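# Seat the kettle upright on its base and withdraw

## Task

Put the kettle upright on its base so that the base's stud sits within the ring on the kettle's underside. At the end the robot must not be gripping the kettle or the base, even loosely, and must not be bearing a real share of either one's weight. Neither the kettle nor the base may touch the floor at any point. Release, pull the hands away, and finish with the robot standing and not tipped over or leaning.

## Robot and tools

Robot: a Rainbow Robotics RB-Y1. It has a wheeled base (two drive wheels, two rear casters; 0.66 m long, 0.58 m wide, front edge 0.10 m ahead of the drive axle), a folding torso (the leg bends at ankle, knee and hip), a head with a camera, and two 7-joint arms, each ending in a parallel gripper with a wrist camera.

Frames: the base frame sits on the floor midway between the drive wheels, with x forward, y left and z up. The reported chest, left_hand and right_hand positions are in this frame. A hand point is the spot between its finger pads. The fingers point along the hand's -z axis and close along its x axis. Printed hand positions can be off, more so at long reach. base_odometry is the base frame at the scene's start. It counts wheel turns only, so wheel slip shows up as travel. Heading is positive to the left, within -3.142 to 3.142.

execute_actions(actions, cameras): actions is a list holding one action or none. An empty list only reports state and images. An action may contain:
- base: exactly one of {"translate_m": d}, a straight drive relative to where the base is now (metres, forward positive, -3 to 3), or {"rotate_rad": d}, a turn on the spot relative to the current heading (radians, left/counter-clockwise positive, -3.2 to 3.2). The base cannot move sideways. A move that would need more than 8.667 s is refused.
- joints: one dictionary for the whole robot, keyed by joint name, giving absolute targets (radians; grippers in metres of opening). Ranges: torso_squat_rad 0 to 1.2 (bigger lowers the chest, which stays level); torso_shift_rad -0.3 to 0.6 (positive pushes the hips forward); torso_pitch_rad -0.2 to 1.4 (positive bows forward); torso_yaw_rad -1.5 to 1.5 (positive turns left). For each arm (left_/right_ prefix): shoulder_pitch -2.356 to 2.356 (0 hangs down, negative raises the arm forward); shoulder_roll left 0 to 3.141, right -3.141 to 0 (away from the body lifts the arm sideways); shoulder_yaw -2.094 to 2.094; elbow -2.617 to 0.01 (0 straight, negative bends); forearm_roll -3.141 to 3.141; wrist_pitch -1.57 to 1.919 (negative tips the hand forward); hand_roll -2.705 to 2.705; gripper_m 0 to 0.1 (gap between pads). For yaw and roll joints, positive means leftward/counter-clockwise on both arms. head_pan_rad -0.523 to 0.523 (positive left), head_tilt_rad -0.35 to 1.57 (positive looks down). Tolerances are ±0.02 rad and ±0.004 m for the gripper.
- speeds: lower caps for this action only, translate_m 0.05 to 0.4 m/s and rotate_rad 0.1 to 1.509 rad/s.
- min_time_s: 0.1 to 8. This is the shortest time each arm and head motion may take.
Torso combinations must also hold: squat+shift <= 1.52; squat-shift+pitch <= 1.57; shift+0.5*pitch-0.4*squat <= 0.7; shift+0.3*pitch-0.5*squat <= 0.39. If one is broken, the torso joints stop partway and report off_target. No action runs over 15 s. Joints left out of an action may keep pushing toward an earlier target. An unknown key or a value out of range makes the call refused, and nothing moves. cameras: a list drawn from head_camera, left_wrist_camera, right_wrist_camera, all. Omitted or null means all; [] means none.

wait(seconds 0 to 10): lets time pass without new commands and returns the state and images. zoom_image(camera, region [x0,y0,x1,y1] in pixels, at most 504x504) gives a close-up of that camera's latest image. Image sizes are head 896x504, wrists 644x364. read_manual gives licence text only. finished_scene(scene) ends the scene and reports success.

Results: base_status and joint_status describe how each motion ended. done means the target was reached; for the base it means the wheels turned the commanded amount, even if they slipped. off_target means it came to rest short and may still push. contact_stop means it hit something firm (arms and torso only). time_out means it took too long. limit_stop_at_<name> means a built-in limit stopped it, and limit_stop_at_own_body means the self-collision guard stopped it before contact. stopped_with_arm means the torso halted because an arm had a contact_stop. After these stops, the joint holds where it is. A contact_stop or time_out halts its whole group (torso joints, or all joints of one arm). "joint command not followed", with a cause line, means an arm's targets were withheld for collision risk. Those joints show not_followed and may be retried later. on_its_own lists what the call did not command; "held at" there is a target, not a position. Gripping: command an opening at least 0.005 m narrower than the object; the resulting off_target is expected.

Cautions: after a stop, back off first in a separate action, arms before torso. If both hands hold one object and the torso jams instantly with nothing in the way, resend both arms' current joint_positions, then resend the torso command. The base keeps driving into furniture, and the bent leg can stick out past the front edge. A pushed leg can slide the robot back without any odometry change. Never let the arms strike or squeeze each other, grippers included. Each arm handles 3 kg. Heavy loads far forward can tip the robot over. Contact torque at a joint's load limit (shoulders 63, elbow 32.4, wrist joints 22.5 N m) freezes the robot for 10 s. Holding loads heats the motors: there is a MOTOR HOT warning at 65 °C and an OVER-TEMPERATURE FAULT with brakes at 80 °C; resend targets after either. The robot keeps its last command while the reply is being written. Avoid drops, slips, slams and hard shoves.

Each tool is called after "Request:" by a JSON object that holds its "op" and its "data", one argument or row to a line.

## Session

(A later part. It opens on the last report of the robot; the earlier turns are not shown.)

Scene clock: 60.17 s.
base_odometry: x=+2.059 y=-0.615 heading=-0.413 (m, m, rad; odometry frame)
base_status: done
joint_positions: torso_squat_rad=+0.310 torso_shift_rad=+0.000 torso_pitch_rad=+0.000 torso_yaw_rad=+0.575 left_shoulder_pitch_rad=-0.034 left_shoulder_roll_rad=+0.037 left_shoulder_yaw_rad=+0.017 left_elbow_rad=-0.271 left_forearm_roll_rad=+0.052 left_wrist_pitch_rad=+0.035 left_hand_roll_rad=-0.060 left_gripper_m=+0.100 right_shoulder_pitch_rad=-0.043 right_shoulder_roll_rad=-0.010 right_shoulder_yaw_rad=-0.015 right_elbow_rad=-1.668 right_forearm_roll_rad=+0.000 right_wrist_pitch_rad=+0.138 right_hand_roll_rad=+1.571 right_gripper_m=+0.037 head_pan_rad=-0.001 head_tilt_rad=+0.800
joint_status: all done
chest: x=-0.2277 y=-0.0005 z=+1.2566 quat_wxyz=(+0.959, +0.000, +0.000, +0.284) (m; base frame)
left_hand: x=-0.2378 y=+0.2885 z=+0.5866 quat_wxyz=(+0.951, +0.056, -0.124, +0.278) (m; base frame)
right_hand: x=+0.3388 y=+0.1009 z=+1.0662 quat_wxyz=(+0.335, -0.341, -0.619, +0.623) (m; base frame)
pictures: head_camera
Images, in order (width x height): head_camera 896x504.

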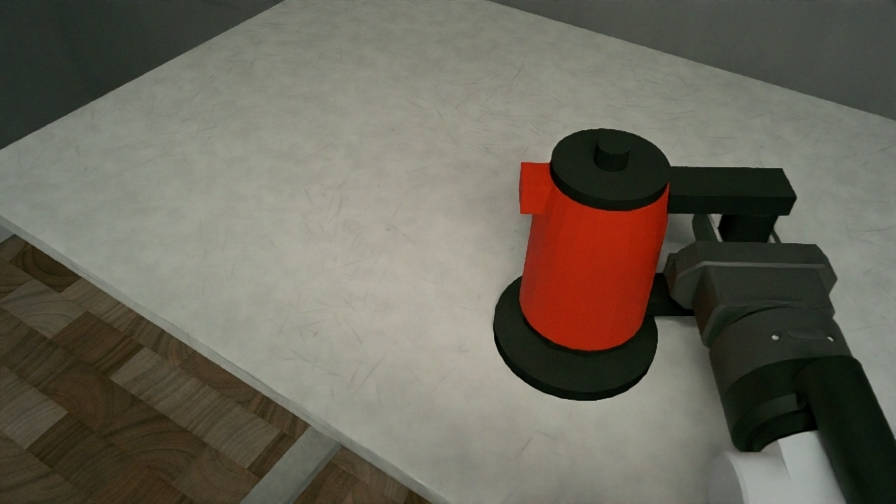

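Request:
{"op": "execute_actions", "data": {
  "actions": [
    {"joints": {"torso_squat_rad": 0.397}}
  ],
  "cameras": ["head_camera", "right_wrist_camera"]
}}

Request:
{"op": "zoom_image", "data": {
  "camera": "head_camera",
  "region": [470, 110, 760, 400]
}}

Scene clock: 62.77 s.
base_odometry: x=+2.059 y=-0.615 heading=-0.413 (m, m, rad; odometry frame)
base_status: not commanded
joint_positions: torso_squat_rad=+0.397 torso_shift_rad=+0.000 torso_pitch_rad=+0.000 torso_yaw_rad=+0.575 left_shoulder_pitch_rad=-0.034 left_shoulder_roll_rad=+0.037 left_shoulder_yaw_rad=+0.017 left_elbow_rad=-0.271 left_forearm_roll_rad=+0.052 left_wrist_pitch_rad=+0.035 left_hand_roll_rad=-0.060 left_gripper_m=+0.100 right_shoulder_pitch_rad=-0.043 right_shoulder_roll_rad=-0.010 right_shoulder_yaw_rad=-0.015 right_elbow_rad=-1.669 right_forearm_roll_rad=+0.000 right_wrist_pitch_rad=+0.138 right_hand_roll_rad=+1.571 right_gripper_m=+0.038 head_pan_rad=-0.001 head_tilt_rad=+0.800
joint_status: all done
chest: x=-0.2279 y=-0.0005 z=+1.2355 quat_wxyz=(+0.959, +0.000, +0.000, +0.284) (m; base frame)
left_hand: x=-0.2378 y=+0.2885 z=+0.5655 quat_wxyz=(+0.951, +0.056, -0.124, +0.278) (m; base frame)
right_hand: x=+0.3388 y=+0.1010 z=+1.0462 quat_wxyz=(+0.335, -0.341, -0.620, +0.622) (m; base frame)
pictures: head_camera, right_wrist_camera
Images, in order (width x height): head_camera 896x504, right_wrist_camera 644x364.

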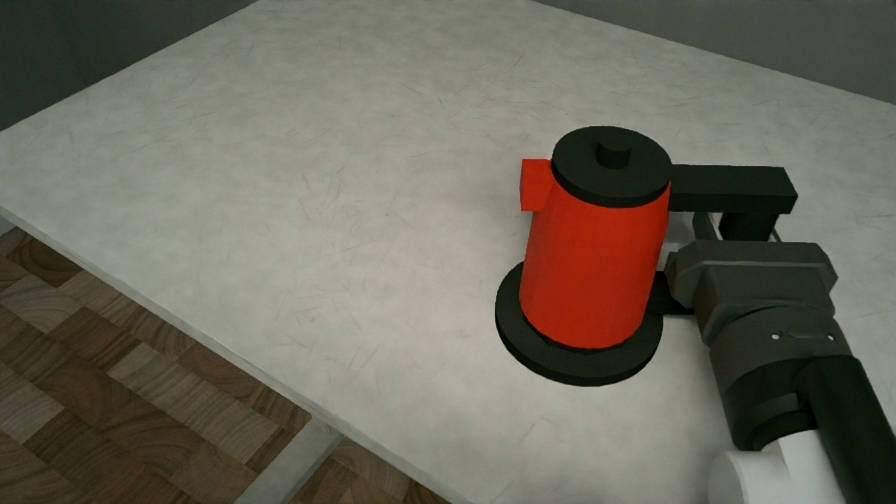

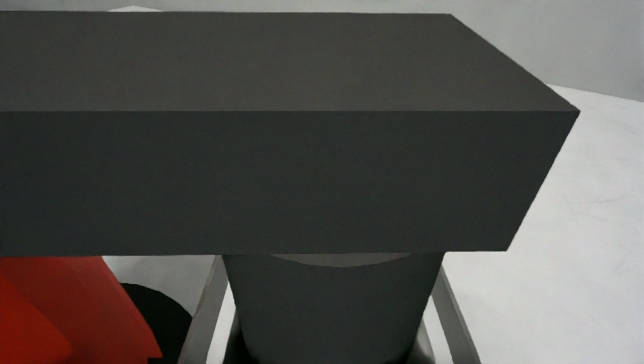

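Region (470, 110, 760, 400) of head_camera's 896x504 image, scaled by 1.738, with more detail than that image has.

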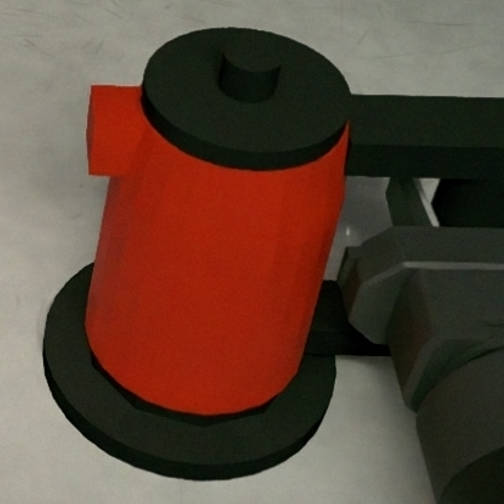

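Request:
{"op": "execute_actions", "data": {
  "actions": [
    {"joints": {"right_gripper_m": 0.07}}
  ],
  "cameras": ["right_wrist_camera"]
}}

Request:
{"op": "execute_actions", "data": {
  "actions": [
    {"joints": {"right_shoulder_pitch_rad": 0.225, "right_shoulder_roll_rad": -0.018, "right_shoulder_yaw_rad": 0.076, "right_elbow_rad": -1.928, "right_wrist_pitch_rad": 0.145}, "min_time_s": 0.6}
  ],
  "cameras": ["head_camera", "right_wrist_camera"]
}}

Scene clock: 66.27 s.
base_odometry: x=+2.059 y=-0.615 heading=-0.413 (m, m, rad; odometry frame)
base_status: not commanded
joint_positions: torso_squat_rad=+0.397 torso_shift_rad=+0.000 torso_pitch_rad=+0.000 torso_yaw_rad=+0.575 left_shoulder_pitch_rad=-0.034 left_shoulder_roll_rad=+0.037 left_shoulder_yaw_rad=+0.017 left_elbow_rad=-0.271 left_forearm_roll_rad=+0.052 left_wrist_pitch_rad=+0.035 left_hand_roll_rad=-0.060 left_gripper_m=+0.100 right_shoulder_pitch_rad=-0.043 right_shoulder_roll_rad=-0.010 right_shoulder_yaw_rad=-0.015 right_elbow_rad=-1.668 right_forearm_roll_rad=+0.000 right_wrist_pitch_rad=+0.138 right_hand_roll_rad=+1.571 right_gripper_m=+0.070 head_pan_rad=-0.001 head_tilt_rad=+0.800
joint_status: all done
chest: x=-0.2279 y=-0.0005 z=+1.2355 quat_wxyz=(+0.959, +0.000, +0.000, +0.284) (m; base frame)
left_hand: x=-0.2378 y=+0.2885 z=+0.5655 quat_wxyz=(+0.951, +0.056, -0.124, +0.278) (m; base frame)
right_hand: x=+0.3388 y=+0.1010 z=+1.0460 quat_wxyz=(+0.335, -0.341, -0.620, +0.622) (m; base frame)
pictures: right_wrist_camera
Images, in order (width x height): right_wrist_camera 644x364.

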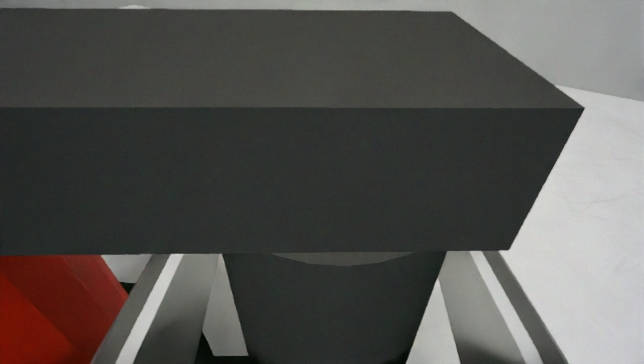

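Scene clock: 67.20 s.
base_odometry: x=+2.059 y=-0.615 heading=-0.413 (m, m, rad; odometry frame)
base_status: not commanded
joint_positions: torso_squat_rad=+0.397 torso_shift_rad=+0.000 torso_pitch_rad=+0.000 torso_yaw_rad=+0.575 left_shoulder_pitch_rad=-0.034 left_shoulder_roll_rad=+0.037 left_shoulder_yaw_rad=+0.017 left_elbow_rad=-0.271 left_forearm_roll_rad=+0.052 left_wrist_pitch_rad=+0.035 left_hand_roll_rad=-0.060 left_gripper_m=+0.100 right_shoulder_pitch_rad=+0.225 right_shoulder_roll_rad=-0.018 right_shoulder_yaw_rad=+0.076 right_elbow_rad=-1.928 right_forearm_roll_rad=+0.000 right_wrist_pitch_rad=+0.145 right_hand_roll_rad=+1.571 right_gripper_m=+0.070 head_pan_rad=-0.001 head_tilt_rad=+0.800
joint_status: all done
chest: x=-0.2278 y=-0.0005 z=+1.2355 quat_wxyz=(+0.959, +0.000, +0.000, +0.284) (m; base frame)
left_hand: x=-0.2378 y=+0.2885 z=+0.5655 quat_wxyz=(+0.951, +0.056, -0.124, +0.278) (m; base frame)
right_hand: x=+0.2794 y=+0.0639 z=+1.0456 quat_wxyz=(+0.334, -0.340, -0.620, +0.623) (m; base frame)
pictures: head_camera, right_wrist_camera
Images, in order (width x height): head_camera 896x504, right_wrist_camera 644x364.

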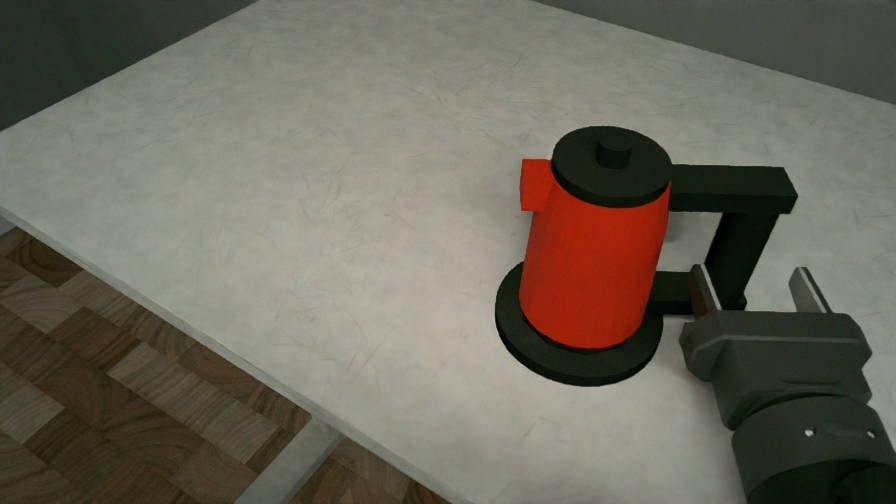

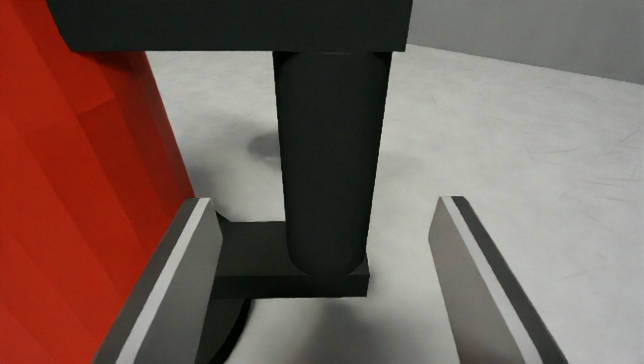

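Request:
{"op": "execute_actions", "data": {
  "actions": [
    {"base": {"translate_m": -0.25}, "joints": {"torso_yaw_rad": 0.3, "head_tilt_rad": 0.6, "head_pan_rad": 0.0}}
  ],
  "cameras": ["head_camera"]
}}

Scene clock: 70.23 s.
base_odometry: x=+1.830 y=-0.515 heading=-0.414 (m, m, rad; odometry frame)
base_status: done
joint_positions: torso_squat_rad=+0.397 torso_shift_rad=+0.000 torso_pitch_rad=+0.000 torso_yaw_rad=+0.300 left_shoulder_pitch_rad=-0.034 left_shoulder_roll_rad=+0.037 left_shoulder_yaw_rad=+0.017 left_elbow_rad=-0.271 left_forearm_roll_rad=+0.052 left_wrist_pitch_rad=+0.035 left_hand_roll_rad=-0.060 left_gripper_m=+0.100 right_shoulder_pitch_rad=+0.225 right_shoulder_roll_rad=-0.018 right_shoulder_yaw_rad=+0.076 right_elbow_rad=-1.928 right_forearm_roll_rad=+0.000 right_wrist_pitch_rad=+0.145 right_hand_roll_rad=+1.571 right_gripper_m=+0.070 head_pan_rad=+0.000 head_tilt_rad=+0.600
joint_status: all done
chest: x=-0.2278 y=-0.0005 z=+1.2355 quat_wxyz=(+0.989, +0.000, +0.000, +0.149) (m; base frame)
left_hand: x=-0.1591 y=+0.2804 z=+0.5655 quat_wxyz=(+0.980, +0.038, -0.130, +0.145) (m; base frame)
right_hand: x=+0.2777 y=-0.0763 z=+1.0455 quat_wxyz=(+0.417, -0.422, -0.567, +0.571) (m; base frame)
pictures: head_camera
Images, in order (width x height): head_camera 896x504.

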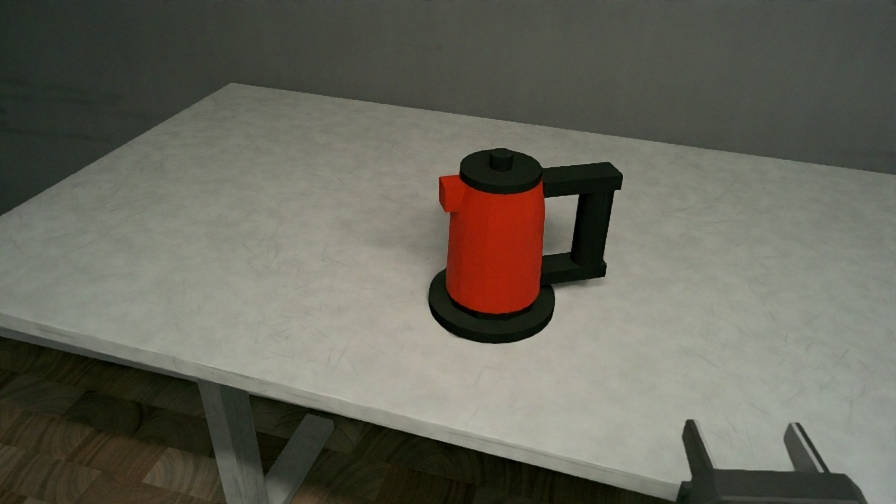

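Request:
{"op": "zoom_image", "data": {
  "camera": "head_camera",
  "region": [410, 230, 630, 360]
}}

Region (410, 230, 630, 360) of head_camera's 896x504 image, scaled by 2.291, with more detail than that image has; it fills the top 298 rows of this view, and the rest is white.

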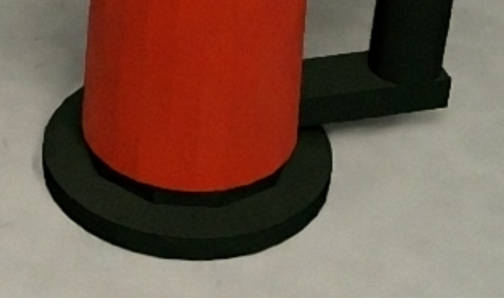

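The kettle is sitting flat and centred on its base, and the hand is clear.

Request:
{"op": "finished_scene", "data": {
  "scene": 1
}}

The scene is finished: the task was done.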